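# Set worn desk lamp head over farthest stable mark

## Task

A desk lamp has a worn joint: extending it too far, or jarring it, makes it droop. Position its head above the numbered mark that is as far from the lamp's base as possible while the lamp still holds itself up unaided. The head's centre must sit at a height above the bench roughly equal to the head's width. The base is loose, so it must finish standing exactly where it stands now. Afterwards release the lamp and withdraw the grippers. It only counts if the lamp holds this position by itself, with no robot support.

## Robot and tools

Robot: two Doosan M1013 six-joint arms, left_arm and right_arm, each ending in a Robotiq 2F-140 two-finger gripper. Base of left_arm: (+0.010, +0.471, 0) m, turned slightly about z (quat_wxyz +0.997, 0, 0, +0.073). Base of right_arm: (+0.040, -0.640, 0) m, unrotated.

Scene frame: origin on the table top midway between the arms, +z up, +x out across the table, left_arm on the +y side. The arm names do not match left or right in any image. Gripper axes: fingers extend along its +z, and close and open along its y. end_effector_position is the spot between the pads when shut. Fingertips stick out about 33 mm past it when closed and 9 mm when fully open, and move roughly 24 mm further out while closing, so allow space above surfaces.

execute_actions(actions): actions is a list of actions run one after another; an empty list just reports state and images. Each action is a table of up to 15 rows, one row per 1/30 s control step; if fewer rows are given, the final row repeats to fill 15 steps (0.5 s). Every row has 18 numbers, all in [-1, 1], for both arms even if one is idle: left_arm dx, dy, dz, rx, ry, rz, then left_gripper position, force_limit, speed, then the same nine for right_arm/right_gripper. dx..rz are an offset, not a pose: a target relative to where that gripper measured at the start of the action (for a call's first action, its last reported pose), expressed in the gripper's own axes. Each row is relative to that same start, not to the preceding row. Scale: 1.0 equals 0.6 m, or 180 degrees for rotation; rx, ry, rz form a single rotation vector. Per step the command is clipped to within 70 mm and 16 degrees of the measured pose, so big offsets need several actions.

Gripper numbers: position +1 = fully open (140 mm), about -0.8 = pads touching, -1 = squeeze until blocked. force_limit -1/0/+1 is about 14/60/107 N. speed -1/0/+1 is about 30/140/250 mm/s of gap change. To keep a gripper unchanged, resend its previous three numbers; a 0 is a real command. To grip harder while object_status is 2, raise force_limit and switch position between -1 and -0.98.

move(target, speed, stop_force, blocking): target is a single 18-number row laid out as above; its pose parts are offsets in each gripper's axes from the pose in the latest result that shows one. Both grippers travel straight lines that finish together, lasting 0.5 to 10 s (cut off at 10 s). speed: top path speed in m/s, 0.002 to 0.5, default 0.25; turning is capped at twice that in rad/s. stop_force: optional, 20 to 80 N, shared by both arms; an arm's path ends when push against its motion exceeds this for 2 steps, then it backs up 2 steps and holds. Use it only very slowly, not with a turning gripper, not before 0.2 s of scene time, and leave it out when backing away from something the gripper is pressing. No reading exists near stretched poses. blocking=false returns after 0.5 s while motion continues (not allowed with stop_force); check with wait(0); other motion commands are refused until it ends. The move line reports done, off_target, moving, held, contact or fault, plus limits=paced (pose clipped) or limits=held (steps blocked, may then jump fast), and each gripper's distance from target. Paths do not avoid obstacles or the other arm, and grippers lag and may overshoot speed.

wait(seconds): 0 to 10, arms hold their last command; returns early if a move finishes. stop(): brakes a running move, needing some stopping room; fingers carry on. zoom_image(camera, region): camera is cam_high, cam_low, cam_left_wrist or cam_right_wrist; region [x0, y0, x1, y1] pixels from top-left, at most 504 by 504. Image sizes: cam_high and cam_low 672x504, wrist cameras 616x616. read_manual(section): only "licences". finished_scene(scene): ends the current scene, given its number; irreversible.

Results: a state line `left_arm: …` | `right_arm: …` with position (m), quat_wxyz and velocities (m/s, rad/s) in the scene frame; reported positions can be off, more so at long reach. "Hand target" shows where the controller is currently steering. "pose unreachable" means the clearance check altered or blocked that arm. object_status: 0 moving, 1 blocked while opening, 2 blocked while closing (a grip), 3 reached target or pads met. position_measured is in counts: 3 open, 230 pads met. Flange force is the estimated external force on the gripper, noisy and including held weight; "no reading" means no estimate. MOTOR HOT warns of heating from holding loads; OVER-TEMPERATURE FAULT means brakes applied until cool.

Faults: an arm halts for 10 s and drops the rest of the call if a joint reaches its load limit (waist and shoulder 319, elbow 150, wrist joints 42.3 N m, held weight included) or any outside force reaches 144 N. Arms are stiff: commanding even slightly beyond a firm contact can trigger this.

Avoid: knocking or placing anything off the table, the arms striking or pressing each other, slams, drops and hard shoves. For this lamp, move gently since bumps make it droop, do not drag or shift its base, and open and back away before finishing so the lamp stands on its own.

Each tool is called after "Call:" as a command line: name --argument value for each argument, lists and objects as JSON in quotes; but a table of rows of numbers goes row by row, as --pt "numbers of a row", without its own name.

## Session

I'll start by looking at the scene.

Call:
execute_actions --actions '[]'

Scene clock: 0.00 s.
left_arm: end_effector_position=(+0.8243, +0.4711, +0.3890) position_measured=3 object_status=3 end_effector_quat_wxyz=(+0.026, +0.990, +0.140, -0.007) end_effector_velocity=(+0.000, +0.000, +0.000) end_effector_angular_velocity=(-0.000, -0.001, +0.001) | right_arm: end_effector_position=(+0.4012, -0.0513, +0.1006) position_measured=3 object_status=3 end_effector_quat_wxyz=(-0.399, +0.827, -0.225, +0.325) end_effector_velocity=(-0.000, +0.000, -0.000) end_effector_angular_velocity=(-0.002, -0.001, +0.002)
Joint positions: left_arm=[-0.165  0.428  1.135 -0.054  1.585  1.27 ] | right_arm=[ 1.207  0.276  2.372  0.853 -0.704  2.308]
Joint velocities: left_arm=[ 0.     0.    -0.001 -0.     0.    -0.   ] | right_arm=[ 0.     0.001 -0.    -0.001  0.    -0.001]
Flange force (N, the push that the arm receives, along the gripper's own x y z axes): no reading
Hand target (left_arm): +0.824, +0.471, +0.389; +0.026, +0.990, +0.140, -0.007
Hand target (right_arm): +0.401, -0.051, +0.101; -0.399, +0.827, -0.225, +0.325

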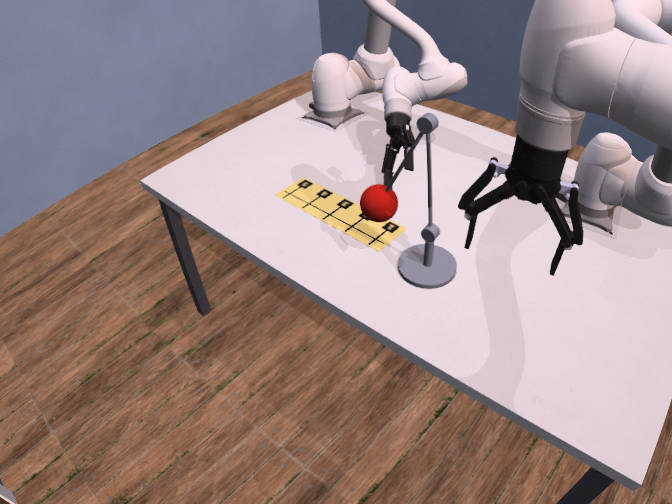

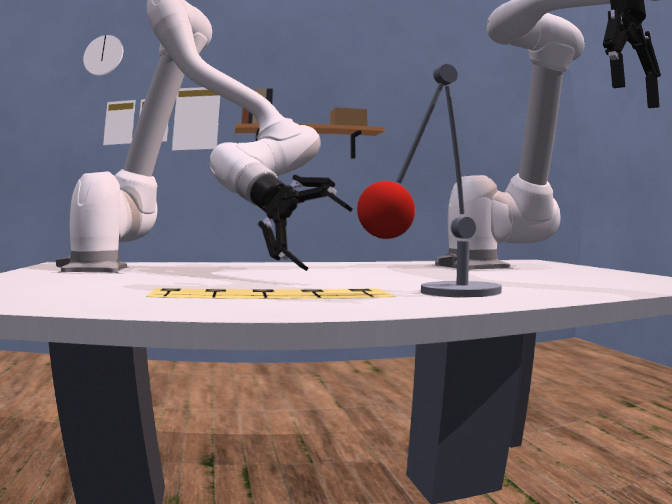

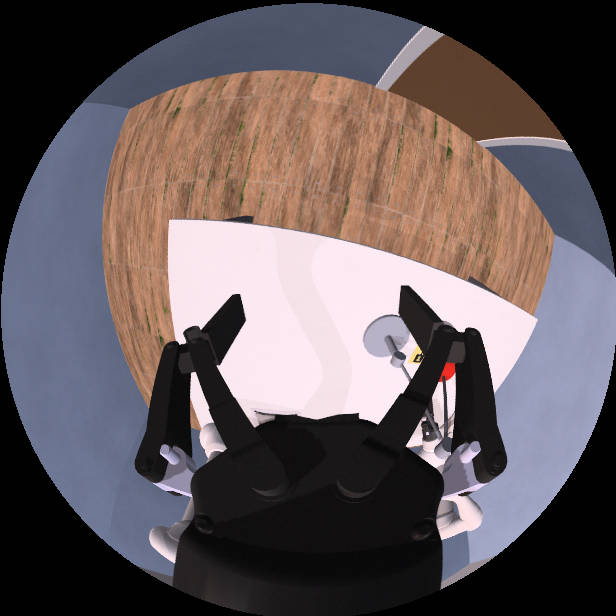

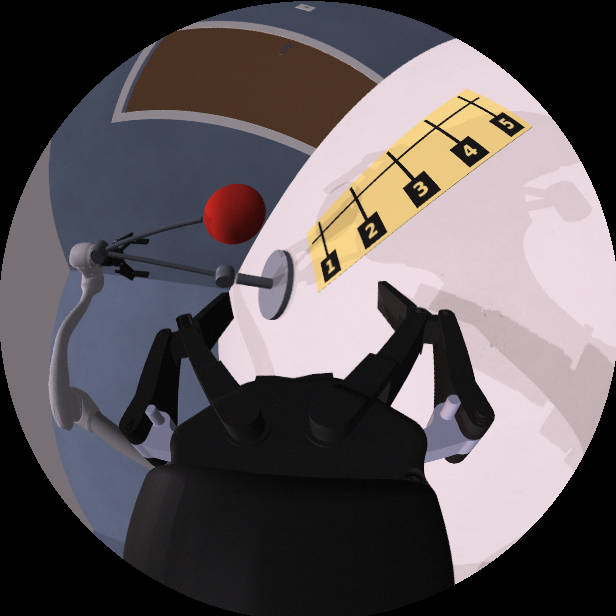

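Call:
zoom_image --camera "cam_high" --region '[250, 90, 500, 310]'

Call:
zoom_image --camera "cam_low" --region '[130, 50, 530, 330]'

Call:
zoom_image --camera "cam_right_wrist" --region '[60, 70, 560, 340]'

Region (250, 90, 500, 310) of cam_high's 672x504 image, scaled by 2.016, with more detail than that image has; it fills the top 444 rows of this view, and the rest is white.

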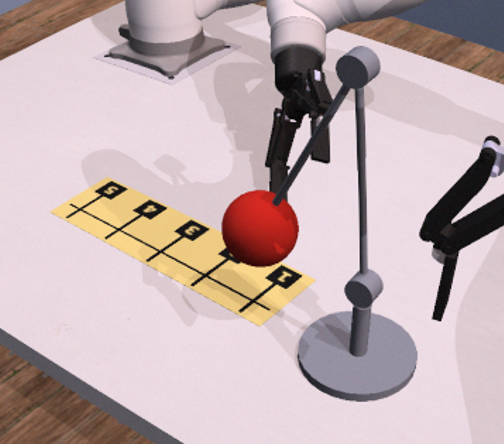

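Region (130, 50, 530, 330) of cam_low's 672x504 image, scaled by 1.260, with more detail than that image has; it fills the top 353 rows of this view, and the rest is white.

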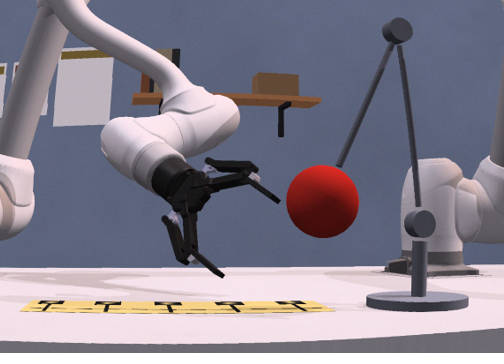

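Region (60, 70, 560, 340) of cam_right_wrist's 616x616 image, scaled by 1.008, with more detail than that image has; it fills the top 272 rows of this view, and the rest is white.

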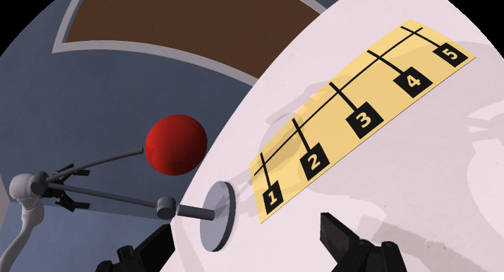

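Call:
zoom_image --camera "cam_high" --region '[440, 120, 672, 300]'

Call:
zoom_image --camera "cam_high" --region '[270, 40, 470, 200]'

Call:
zoom_image --camera "cam_high" --region '[265, 165, 475, 300]'

Call:
zoom_image --camera "cam_left_wrist" --region '[330, 260, 530, 480]'

Region (440, 120, 672, 300) of cam_high's 672x504 image, scaled by 2.172, with more detail than that image has; it fills the top 391 rows of this view, and the rest is white.

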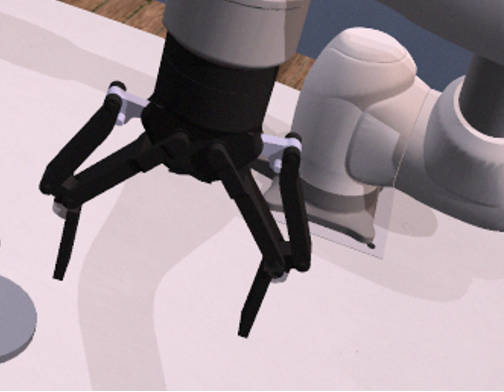

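Region (270, 40, 470, 200) of cam_high's 672x504 image, scaled by 2.520, with more detail than that image has; it fills the top 403 rows of this view, and the rest is white.

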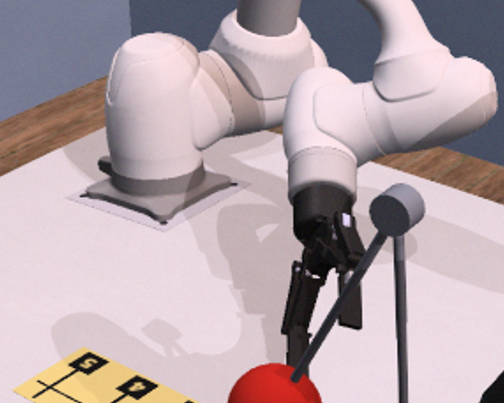

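Region (265, 165, 475, 300) of cam_high's 672x504 image, scaled by 2.400, with more detail than that image has; it fills the top 324 rows of this view, and the rest is white.

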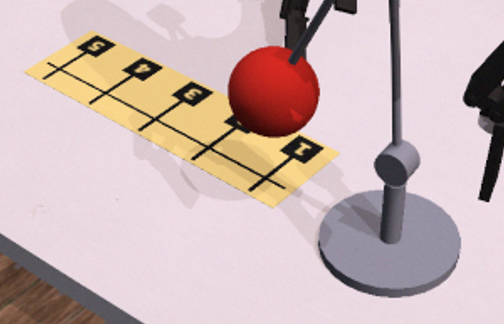

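Region (330, 260, 530, 480) of cam_left_wrist's 616x616 image, scaled by 2.291, with more detail than that image has; it fills the left 458 columns of this view, and the rest is white.

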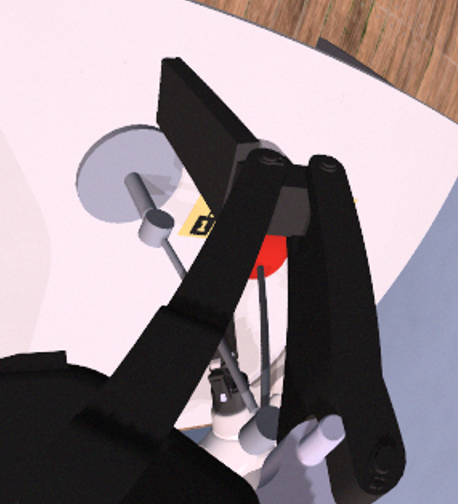

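Call:
zoom_image --camera "cam_high" --region '[120, 40, 340, 330]'

Call:
zoom_image --camera "cam_high" --region '[500, 340, 672, 504]'

Call:
zoom_image --camera "cam_low" --region '[340, 50, 520, 310]'

Call:
zoom_image --camera "cam_low" --region '[130, 250, 420, 320]'

Region (120, 40, 340, 330) of cam_high's 672x504 image, scaled by 1.738, with more detail than that image has; it fills the left 382 columns of this view, and the rest is white.

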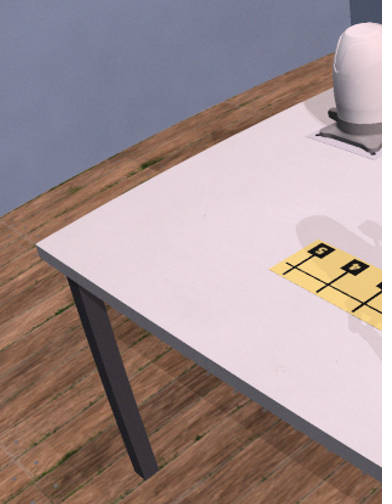

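Region (500, 340, 672, 504) of cam_high's 672x504 image, scaled by 2.930, with more detail than that image has; it fills the top 481 rows of this view, and the rest is white.

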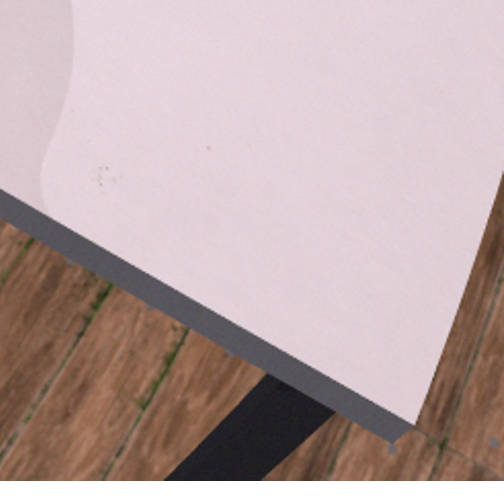

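Region (340, 50, 520, 310) of cam_low's 672x504 image, scaled by 1.938, with more detail than that image has; it fills the left 349 columns of this view, and the rest is white.

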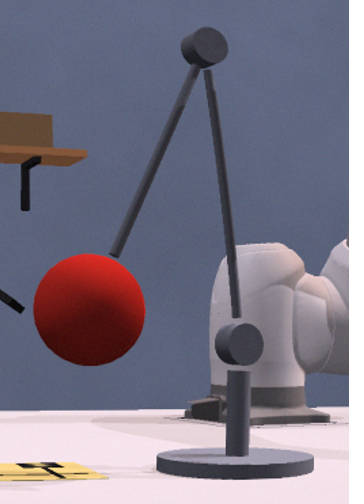

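Region (130, 250, 420, 320) of cam_low's 672x504 image, scaled by 1.738, with more detail than that image has; it fills the top 122 rows of this view, and the rest is white.

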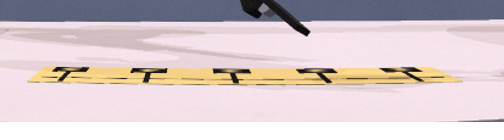

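Call:
move --target '[-0.44, 0.145, 0.46, -0.2888, 0.22, 0.5354, 1, 0, 0, 0.4935, -0.1603, -0.0592, -0.1839, -0.2118, 0.4381, 1, 0, 0]' --speed 0.35

Scene clock: 24.50 s.
left_arm: end_effector_position=(+0.5934, +0.2990, +0.1236) position_measured=3 object_status=3 end_effector_quat_wxyz=(-0.354, -0.611, +0.612, -0.355) end_effector_velocity=(-0.000, +0.001, -0.000) end_effector_angular_velocity=(-0.000, +0.000, +0.001) | right_arm: end_effector_position=(+0.5891, -0.2010, +0.3014) position_measured=3 object_status=3 end_effector_quat_wxyz=(-0.326, +0.627, -0.628, -0.326) end_effector_velocity=(+0.000, -0.000, -0.001) end_effector_angular_velocity=(+0.001, +0.002, -0.001)
Joint positions: left_arm=[-0.006  0.401  2.059 -1.128  1.255  3.998] | right_arm=[0.235 0.138 1.946 1.097 1.106 2.817]
Joint velocities: left_arm=[0.001 0.    0.001 0.    0.    0.001] | right_arm=[-0.     0.001  0.001  0.001  0.    -0.   ]
Flange force (N, the push that the arm receives, along the gripper's own x y z axes): left_arm=[3.8 12.2 -2.5] | right_arm=[-4.8 5.2 -0.8]
Hand target (left_arm): +0.593, +0.299, +0.124; +0.354, +0.611, -0.612, +0.355
Hand target (right_arm): +0.589, -0.201, +0.301; -0.326, +0.627, -0.628, -0.326
Off the commanded pose (left_arm): 0.001 m, 0 deg.
Off the commanded pose (right_arm): 0.001 m, 0 deg.
move: done

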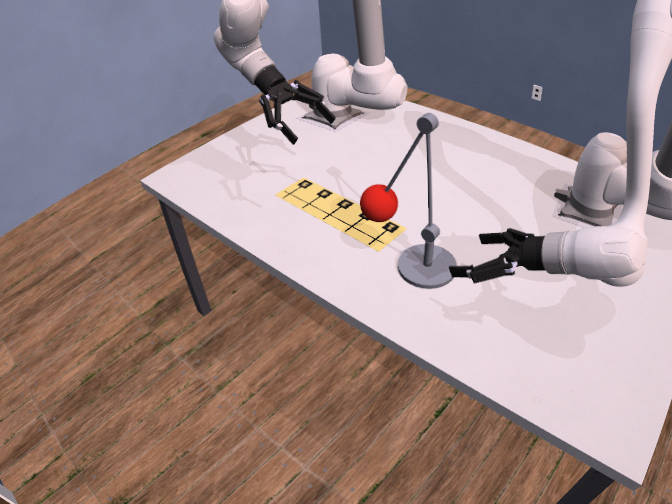

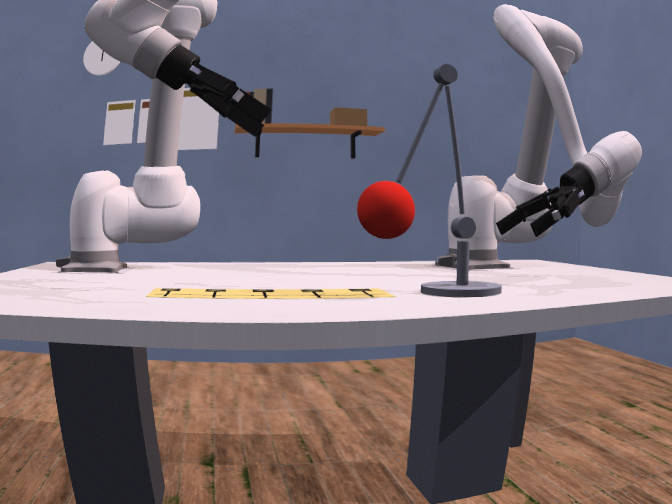

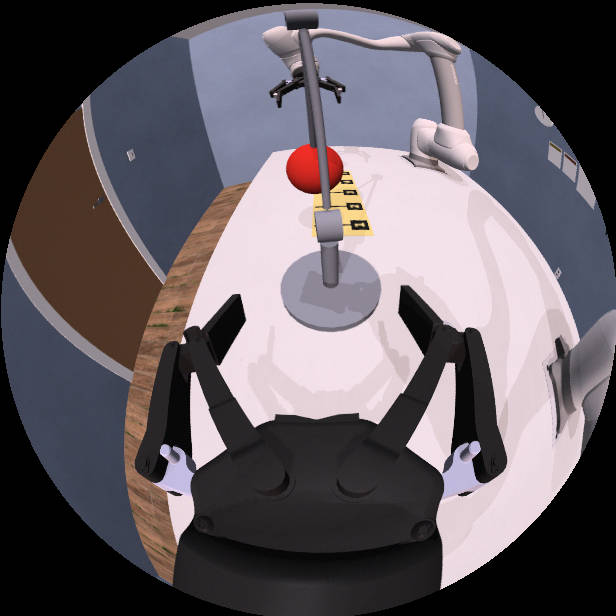

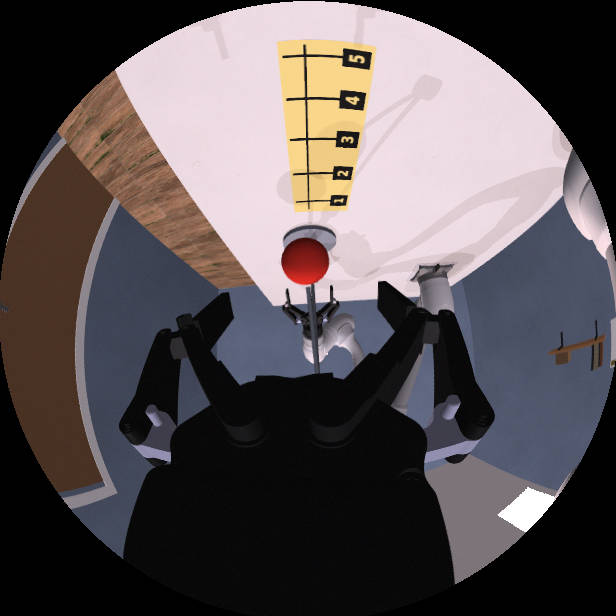

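Call:
zoom_image --camera "cam_left_wrist" --region '[200, 0, 460, 360]'

Call:
zoom_image --camera "cam_right_wrist" --region '[200, 20, 440, 380]'

Call:
zoom_image --camera "cam_high" --region '[380, 200, 580, 310]'

Call:
zoom_image --camera "cam_high" --region '[230, 50, 410, 200]'

Region (200, 0, 460, 360) of cam_left_wrist's 616x616 image, scaled by 1.400, with more detail than that image has.

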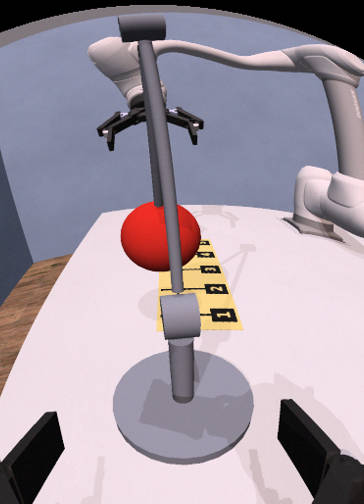

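Region (200, 20, 440, 380) of cam_right_wrist's 616x616 image, scaled by 1.400, with more detail than that image has.

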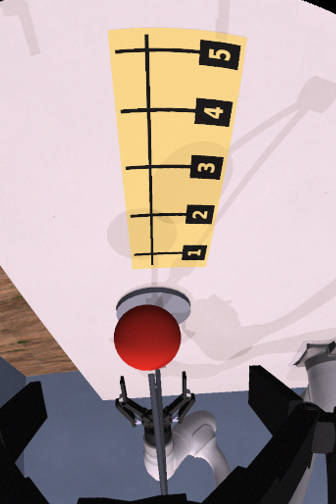

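Region (380, 200, 580, 310) of cam_high's 672x504 image, scaled by 2.520, with more detail than that image has; it fills the top 277 rows of this view, and the rest is white.

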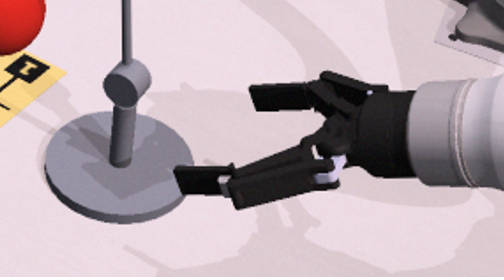

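Region (230, 50, 410, 200) of cam_high's 672x504 image, scaled by 2.800, with more detail than that image has.

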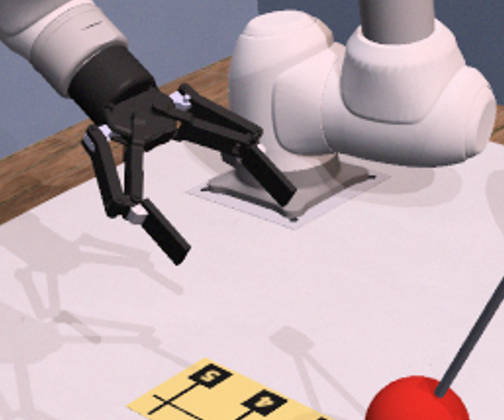

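Call:
zoom_image --camera "cam_low" --region '[140, 40, 420, 310]'

Call:
zoom_image --camera "cam_low" --region '[410, 150, 650, 310]'

Call:
zoom_image --camera "cam_high" --region '[520, 120, 672, 260]'

Region (140, 40, 420, 310) of cam_low's 672x504 image, scaled by 1.800, with more detail than that image has; it fills the top 486 rows of this view, and the rest is white.

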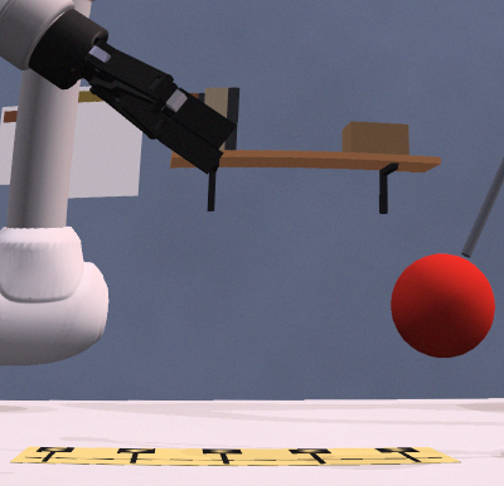

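Region (410, 150, 650, 310) of cam_low's 672x504 image, scaled by 2.100, with more detail than that image has.

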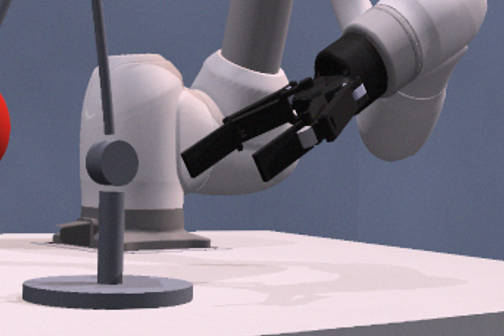

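Region (520, 120, 672, 260) of cam_high's 672x504 image, scaled by 3.316, with more detail than that image has; it fills the top 464 rows of this view, and the rest is white.

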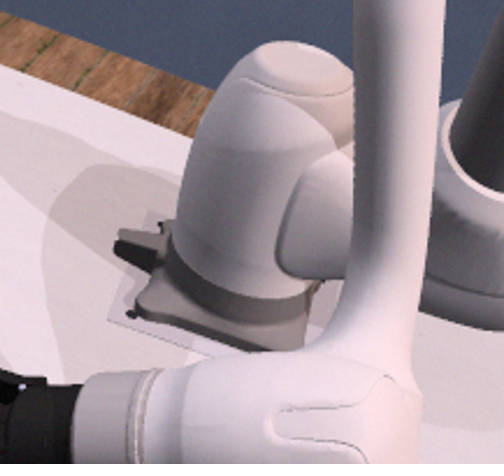

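Call:
move --target '[0, 0, 0.15, 0, 0, 0, 1, 0, 0, 0, 0, 0.24, 0, 0, 0, 1, 0, 0]' --speed 0.2

Scene clock: 34.00 s.
left_arm: end_effector_position=(+0.5935, +0.2212, +0.0788) position_measured=3 object_status=3 end_effector_quat_wxyz=(-0.354, -0.611, +0.612, -0.355) end_effector_velocity=(-0.000, +0.000, -0.000) end_effector_angular_velocity=(+0.001, +0.001, +0.001) | right_arm: end_effector_position=(+0.5895, -0.0832, +0.2189) position_measured=3 object_status=3 end_effector_quat_wxyz=(-0.326, +0.627, -0.627, -0.326) end_effector_velocity=(-0.000, -0.000, -0.000) end_effector_angular_velocity=(+0.000, +0.000, -0.000)
Joint positions: left_arm=[-0.138  0.457  2.096 -1.256  1.148  4.059] | right_arm=[0.422 0.281 1.939 1.242 0.908 2.74 ]
Joint velocities: left_arm=[ 0.     0.     0.001  0.    -0.    -0.001] | right_arm=[ 0.    -0.     0.001  0.001 -0.    -0.001]
Flange force (N, the push that the arm receives, along the gripper's own x y z axes): left_arm=[5.0 11.4 -5.5] | right_arm=[-3.9 6.7 -0.8]
Hand target (left_arm): +0.593, +0.221, +0.079; +0.354, +0.611, -0.612, +0.355
Hand target (right_arm): +0.589, -0.083, +0.219; -0.326, +0.627, -0.627, -0.326
Off the commanded pose (left_arm): 0.000 m, 0 deg.
Off the commanded pose (right_arm): 0.000 m, 0 deg.
move: done

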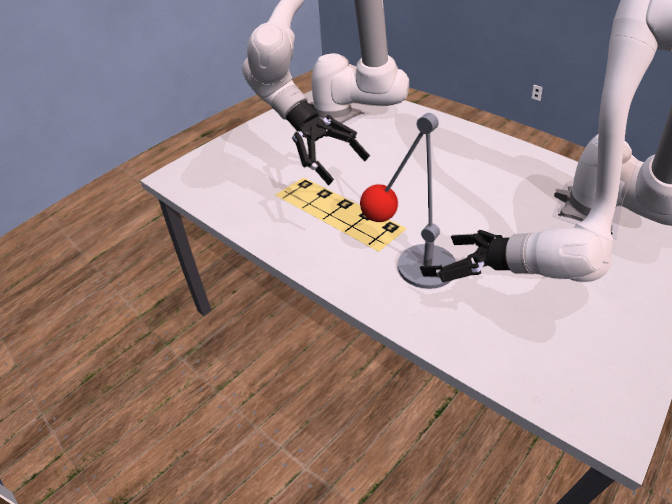

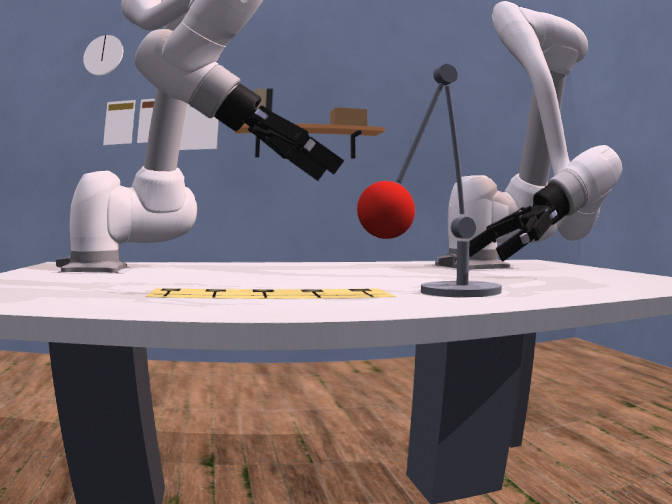

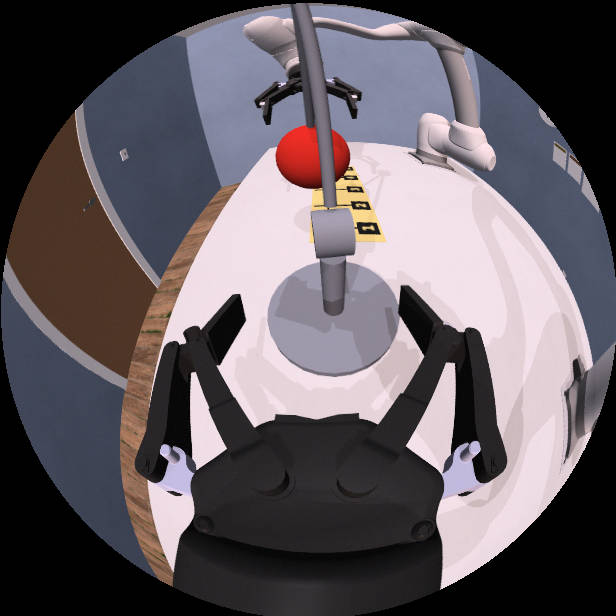

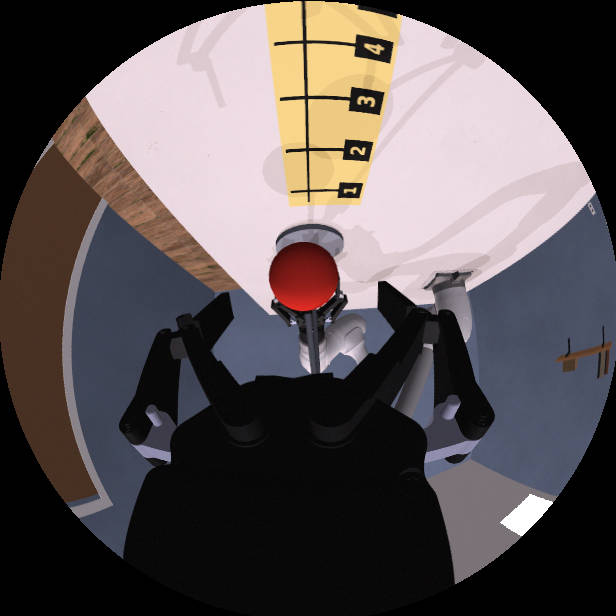

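Call:
zoom_image --camera "cam_low" --region '[200, 60, 480, 310]'

Call:
zoom_image --camera "cam_low" --region '[410, 150, 650, 310]'

Call:
zoom_image --camera "cam_high" --region '[270, 90, 530, 300]'

Call:
zoom_image --camera "cam_left_wrist" --region '[200, 180, 460, 400]'

Region (200, 60, 480, 310) of cam_low's 672x504 image, scaled by 1.800, with more detail than that image has; it fills the top 450 rows of this view, and the rest is white.

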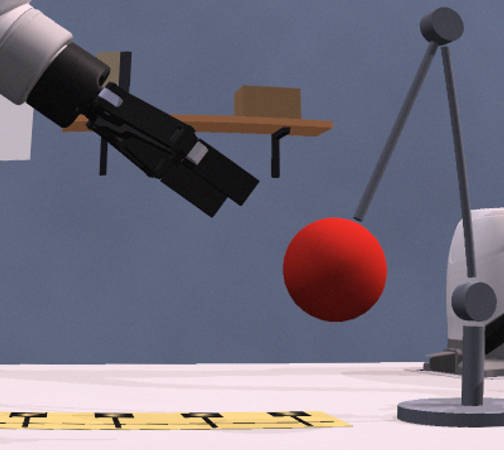

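Region (410, 150, 650, 310) of cam_low's 672x504 image, scaled by 2.100, with more detail than that image has.

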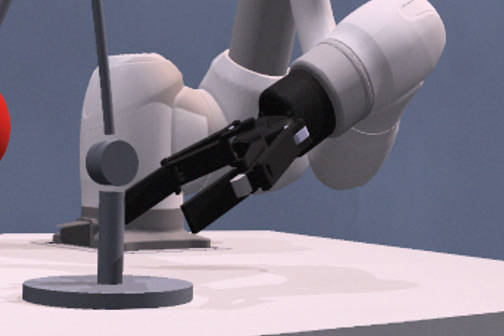

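Region (270, 90, 530, 300) of cam_high's 672x504 image, scaled by 1.938, with more detail than that image has; it fills the top 407 rows of this view, and the rest is white.

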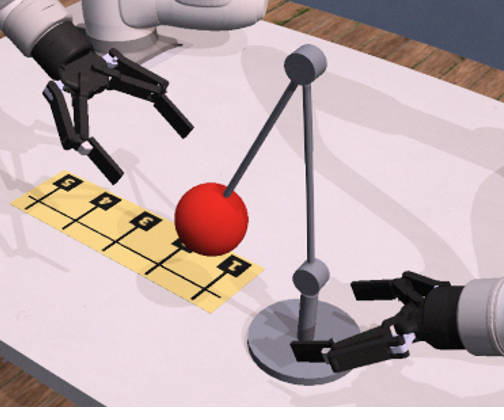

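Region (200, 180, 460, 400) of cam_left_wrist's 616x616 image, scaled by 1.938, with more detail than that image has; it fills the top 426 rows of this view, and the rest is white.

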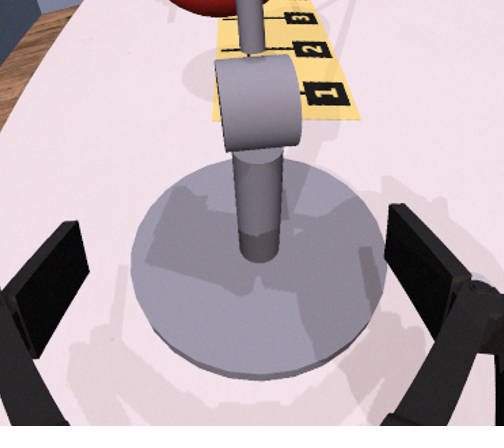

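Call:
move --target '[0.0118, 0.0183, 0.0763, 0, 0, 0, -0.1, 0, 0, -0.0043, -0.0042, 0.2225, 0, 0, 0, 1, 0, 0]' --speed 0.12

Scene clock: 42.83 s.
left_arm: end_effector_position=(+0.5826, +0.1780, +0.0621) position_measured=141 object_status=3 end_effector_quat_wxyz=(-0.354, -0.611, +0.612, -0.355) end_effector_velocity=(+0.001, +0.000, +0.000) end_effector_angular_velocity=(-0.001, -0.002, -0.000) | right_arm: end_effector_position=(+0.5924, +0.0275, +0.1445) position_measured=3 object_status=3 end_effector_quat_wxyz=(-0.327, +0.627, -0.627, -0.326) end_effector_velocity=(+0.000, +0.000, +0.000) end_effector_angular_velocity=(+0.000, -0.001, +0.000)
Joint positions: left_arm=[-0.213  0.471  2.124 -1.334  1.098  4.092] | right_arm=[0.571 0.442 1.87  1.391 0.775 2.66 ]
Joint velocities: left_arm=[ 0.     0.    -0.001 -0.     0.001  0.001] | right_arm=[ 0.    -0.    -0.     0.    -0.    -0.001]
Flange force (N, the push that the arm receives, along the gripper's own x y z axes): left_arm=[0.2 9.5 -6.4] | right_arm=[-3.7 3.0 -1.8]
Hand target (left_arm): +0.583, +0.178, +0.062; +0.354, +0.611, -0.612, +0.355
Hand target (right_arm): +0.592, +0.028, +0.144; -0.327, +0.627, -0.627, -0.326
Off the commanded pose (left_arm): 0.000 m, 0 deg.
Off the commanded pose (right_arm): 0.000 m, 0 deg.
move: done

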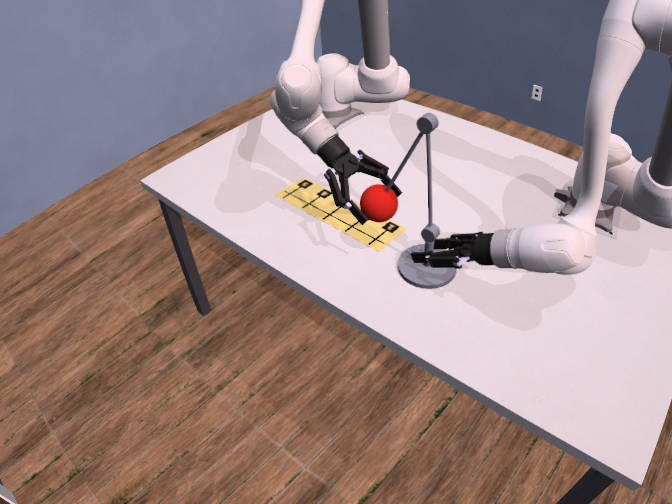

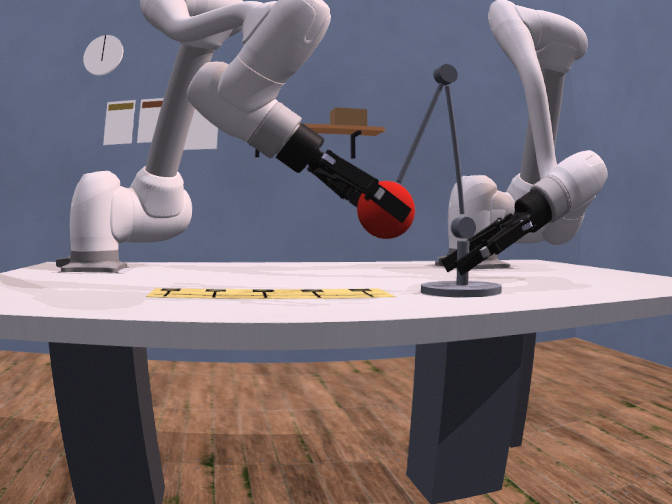

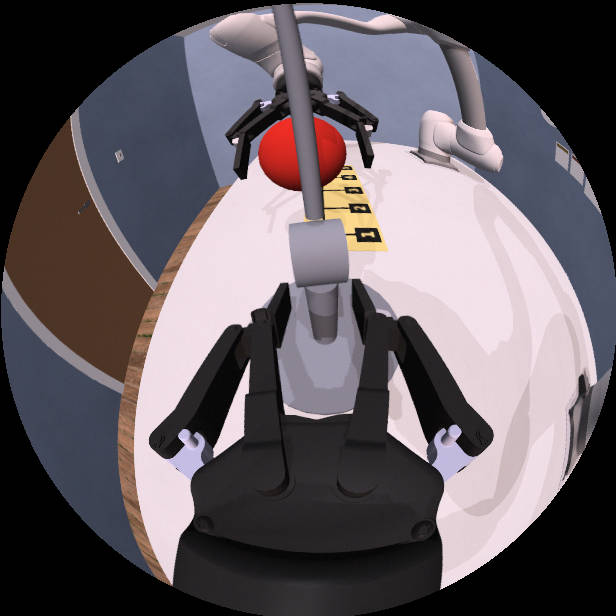

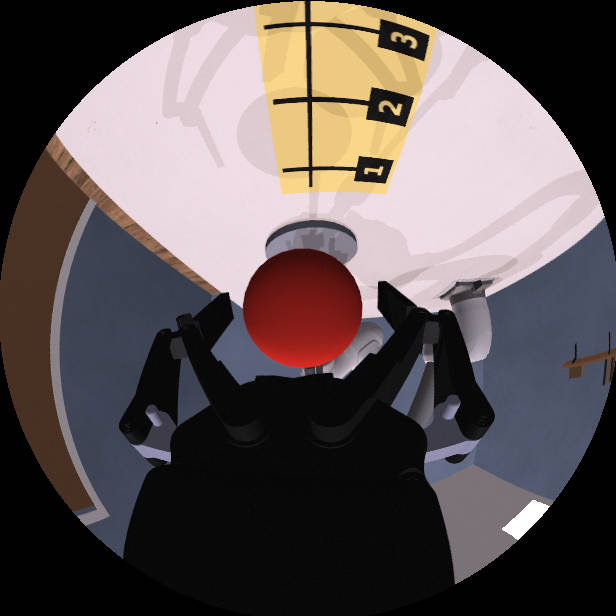

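Call:
zoom_image --camera "cam_left_wrist" --region '[210, 80, 430, 420]'

Call:
zoom_image --camera "cam_right_wrist" --region '[170, 210, 450, 400]'

Call:
zoom_image --camera "cam_low" --region '[300, 130, 560, 310]'

Call:
zoom_image --camera "cam_high" --region '[300, 130, 500, 300]'

Region (210, 80, 430, 420) of cam_left_wrist's 616x616 image, scaled by 1.482, with more detail than that image has; it fills the left 326 columns of this view, and the rest is white.

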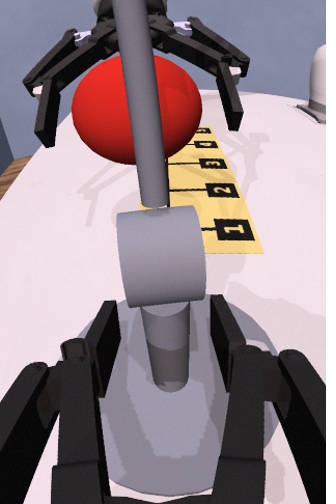

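Region (170, 210, 450, 400) of cam_right_wrist's 616x616 image, scaled by 1.800, with more detail than that image has; it fills the top 342 rows of this view, and the rest is white.

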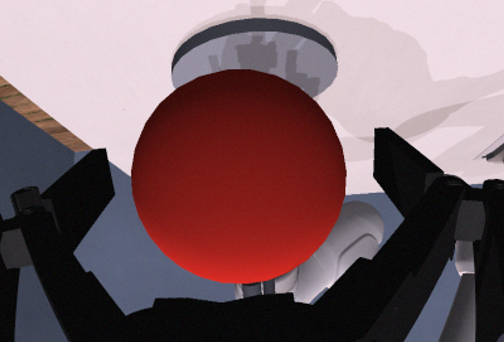

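Region (300, 130, 560, 310) of cam_low's 672x504 image, scaled by 1.938, with more detail than that image has; it fills the top 349 rows of this view, and the rest is white.

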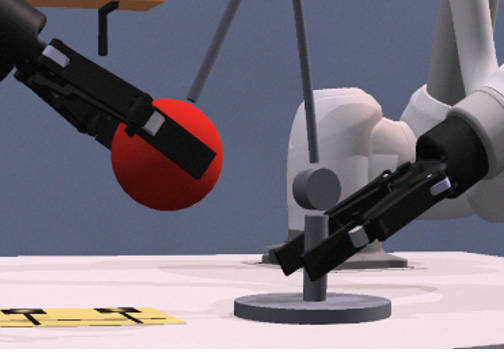

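Region (300, 130, 500, 300) of cam_high's 672x504 image, scaled by 2.520, with more detail than that image has; it fills the top 428 rows of this view, and the rest is white.

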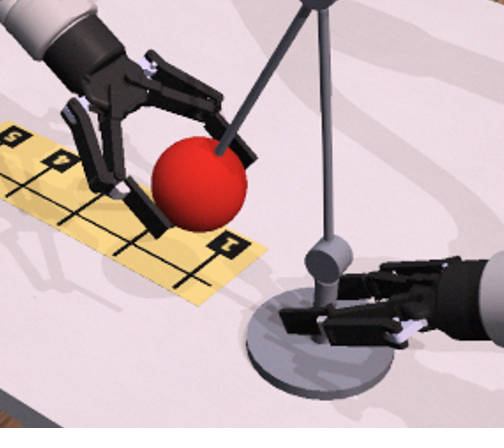

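Call:
execute_actions --actions '[[[0,0,0,0,0,0,-1,0.4,-0.6,0,0,0,0,0,0,-1,-0.3,-1]],[[0,0,0,0,0,0,-1,0.4,-0.6,0,0,0,0,0,0,-1,-0.3,-1]],[[0,0,0,0,0,0,-1,0.4,-0.6,0,0,0,0,0,0,-1,-0.3,-1]]]'

Scene clock: 45.50 s.
left_arm: end_effector_position=(+0.5825, +0.1780, +0.0620) position_measured=199 object_status=2 end_effector_quat_wxyz=(-0.354, -0.611, +0.612, -0.355) end_effector_velocity=(+0.000, -0.000, -0.000) end_effector_angular_velocity=(+0.000, +0.000, -0.001) | right_arm: end_effector_position=(+0.5924, +0.0275, +0.1445) position_measured=74 object_status=0 end_effector_quat_wxyz=(-0.327, +0.627, -0.627, -0.326) end_effector_velocity=(+0.000, +0.000, +0.002) end_effector_angular_velocity=(+0.001, -0.002, -0.000)
Joint positions: left_arm=[-0.213  0.471  2.124 -1.334  1.098  4.092] | right_arm=[0.571 0.442 1.87  1.392 0.775 2.66 ]
Joint velocities: left_arm=[-0.001  0.001 -0.001  0.    -0.    -0.001] | right_arm=[ 0.    -0.002 -0.     0.001 -0.    -0.   ]
Flange force (N, the push that the arm receives, along the gripper's own x y z axes): left_arm=[11.3 8.9 -8.9] | right_arm=[-1.6 1.8 -3.6]
Flange force at the end of the 1st action (N, along the gripper's axes at the end of the call): left_arm=[2.3 7.8 -19.8] | right_arm=[-3.3 6.6 -3.8]
Flange force at the end of the 2nd action (N, along the gripper's axes at the end of the call): left_arm=[5.2 8.6 -20.2] | right_arm=[-5.3 6.0 -3.5]
Hand target (left_arm): +0.582, +0.178, +0.062; +0.354, +0.611, -0.612, +0.355
Hand target (right_arm): +0.592, +0.028, +0.144; -0.327, +0.627, -0.627, -0.326
Off the commanded pose (left_arm): 0.000 m, 0 deg.
Off the commanded pose (right_arm): 0.000 m, 0 deg.

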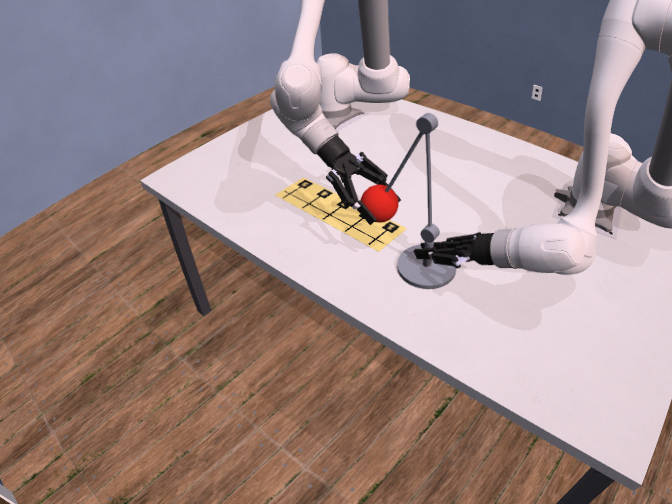

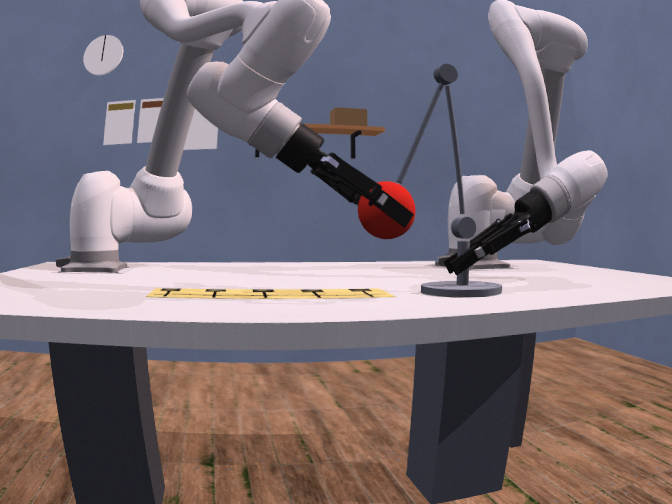

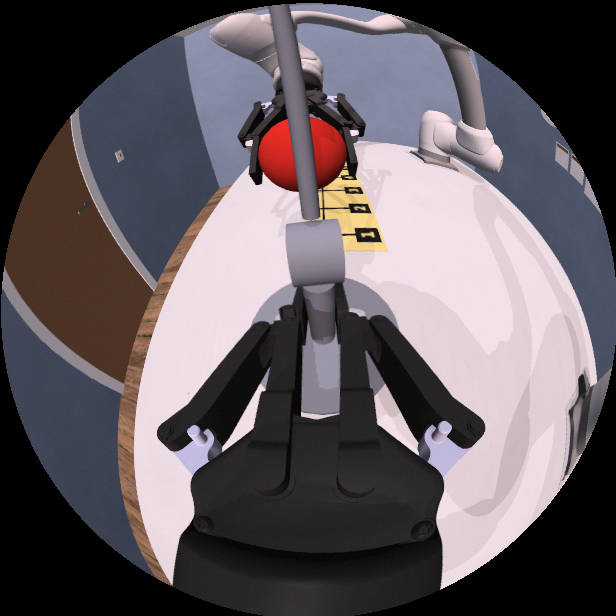

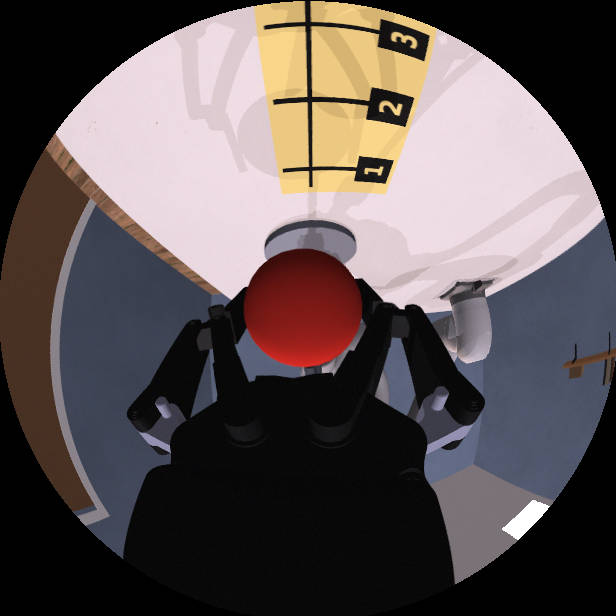

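Call:
execute_actions --actions '[]'

Scene clock: 45.90 s.
left_arm: end_effector_position=(+0.5825, +0.1780, +0.0620) position_measured=199 object_status=2 end_effector_quat_wxyz=(-0.354, -0.611, +0.612, -0.355) end_effector_velocity=(+0.000, -0.000, +0.000) end_effector_angular_velocity=(-0.000, -0.000, +0.000) | right_arm: end_effector_position=(+0.5924, +0.0275, +0.1445) position_measured=79 object_status=2 end_effector_quat_wxyz=(-0.327, +0.627, -0.627, -0.326) end_effector_velocity=(-0.000, +0.000, +0.000) end_effector_angular_velocity=(+0.001, -0.000, -0.000)
Joint positions: left_arm=[-0.213  0.471  2.124 -1.334  1.098  4.092] | right_arm=[0.571 0.442 1.87  1.392 0.775 2.66 ]
Joint velocities: left_arm=[ 0. -0.  0. -0. -0.  0.] | right_arm=[ 0.    -0.001  0.     0.001  0.    -0.001]
Flange force (N, the push that the arm receives, along the gripper's own x y z axes): left_arm=[6.6 9.9 -16.3] | right_arm=[-1.2 -2.9 -2.8]
Hand target (left_arm): +0.582, +0.178, +0.062; +0.354, +0.611, -0.612, +0.355
Hand target (right_arm): +0.592, +0.028, +0.144; -0.327, +0.627, -0.627, -0.326
Off the commanded pose (left_arm): 0.000 m, 0 deg.
Off the commanded pose (right_arm): 0.000 m, 0 deg.

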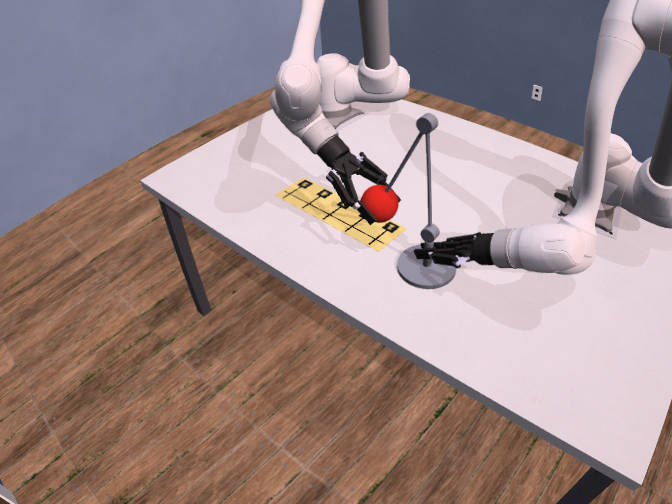

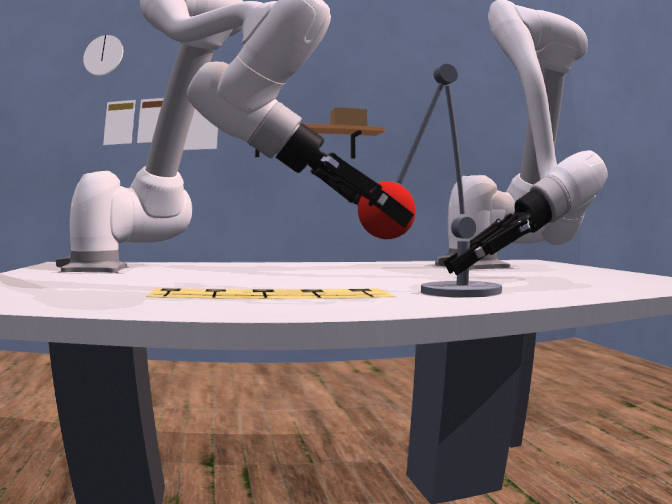

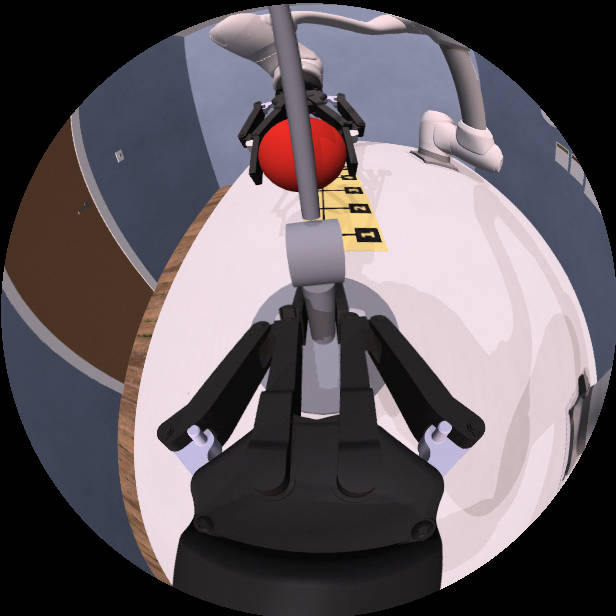

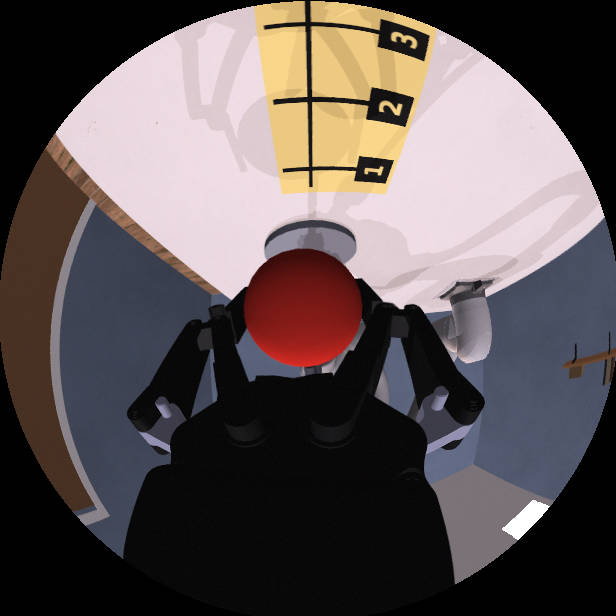

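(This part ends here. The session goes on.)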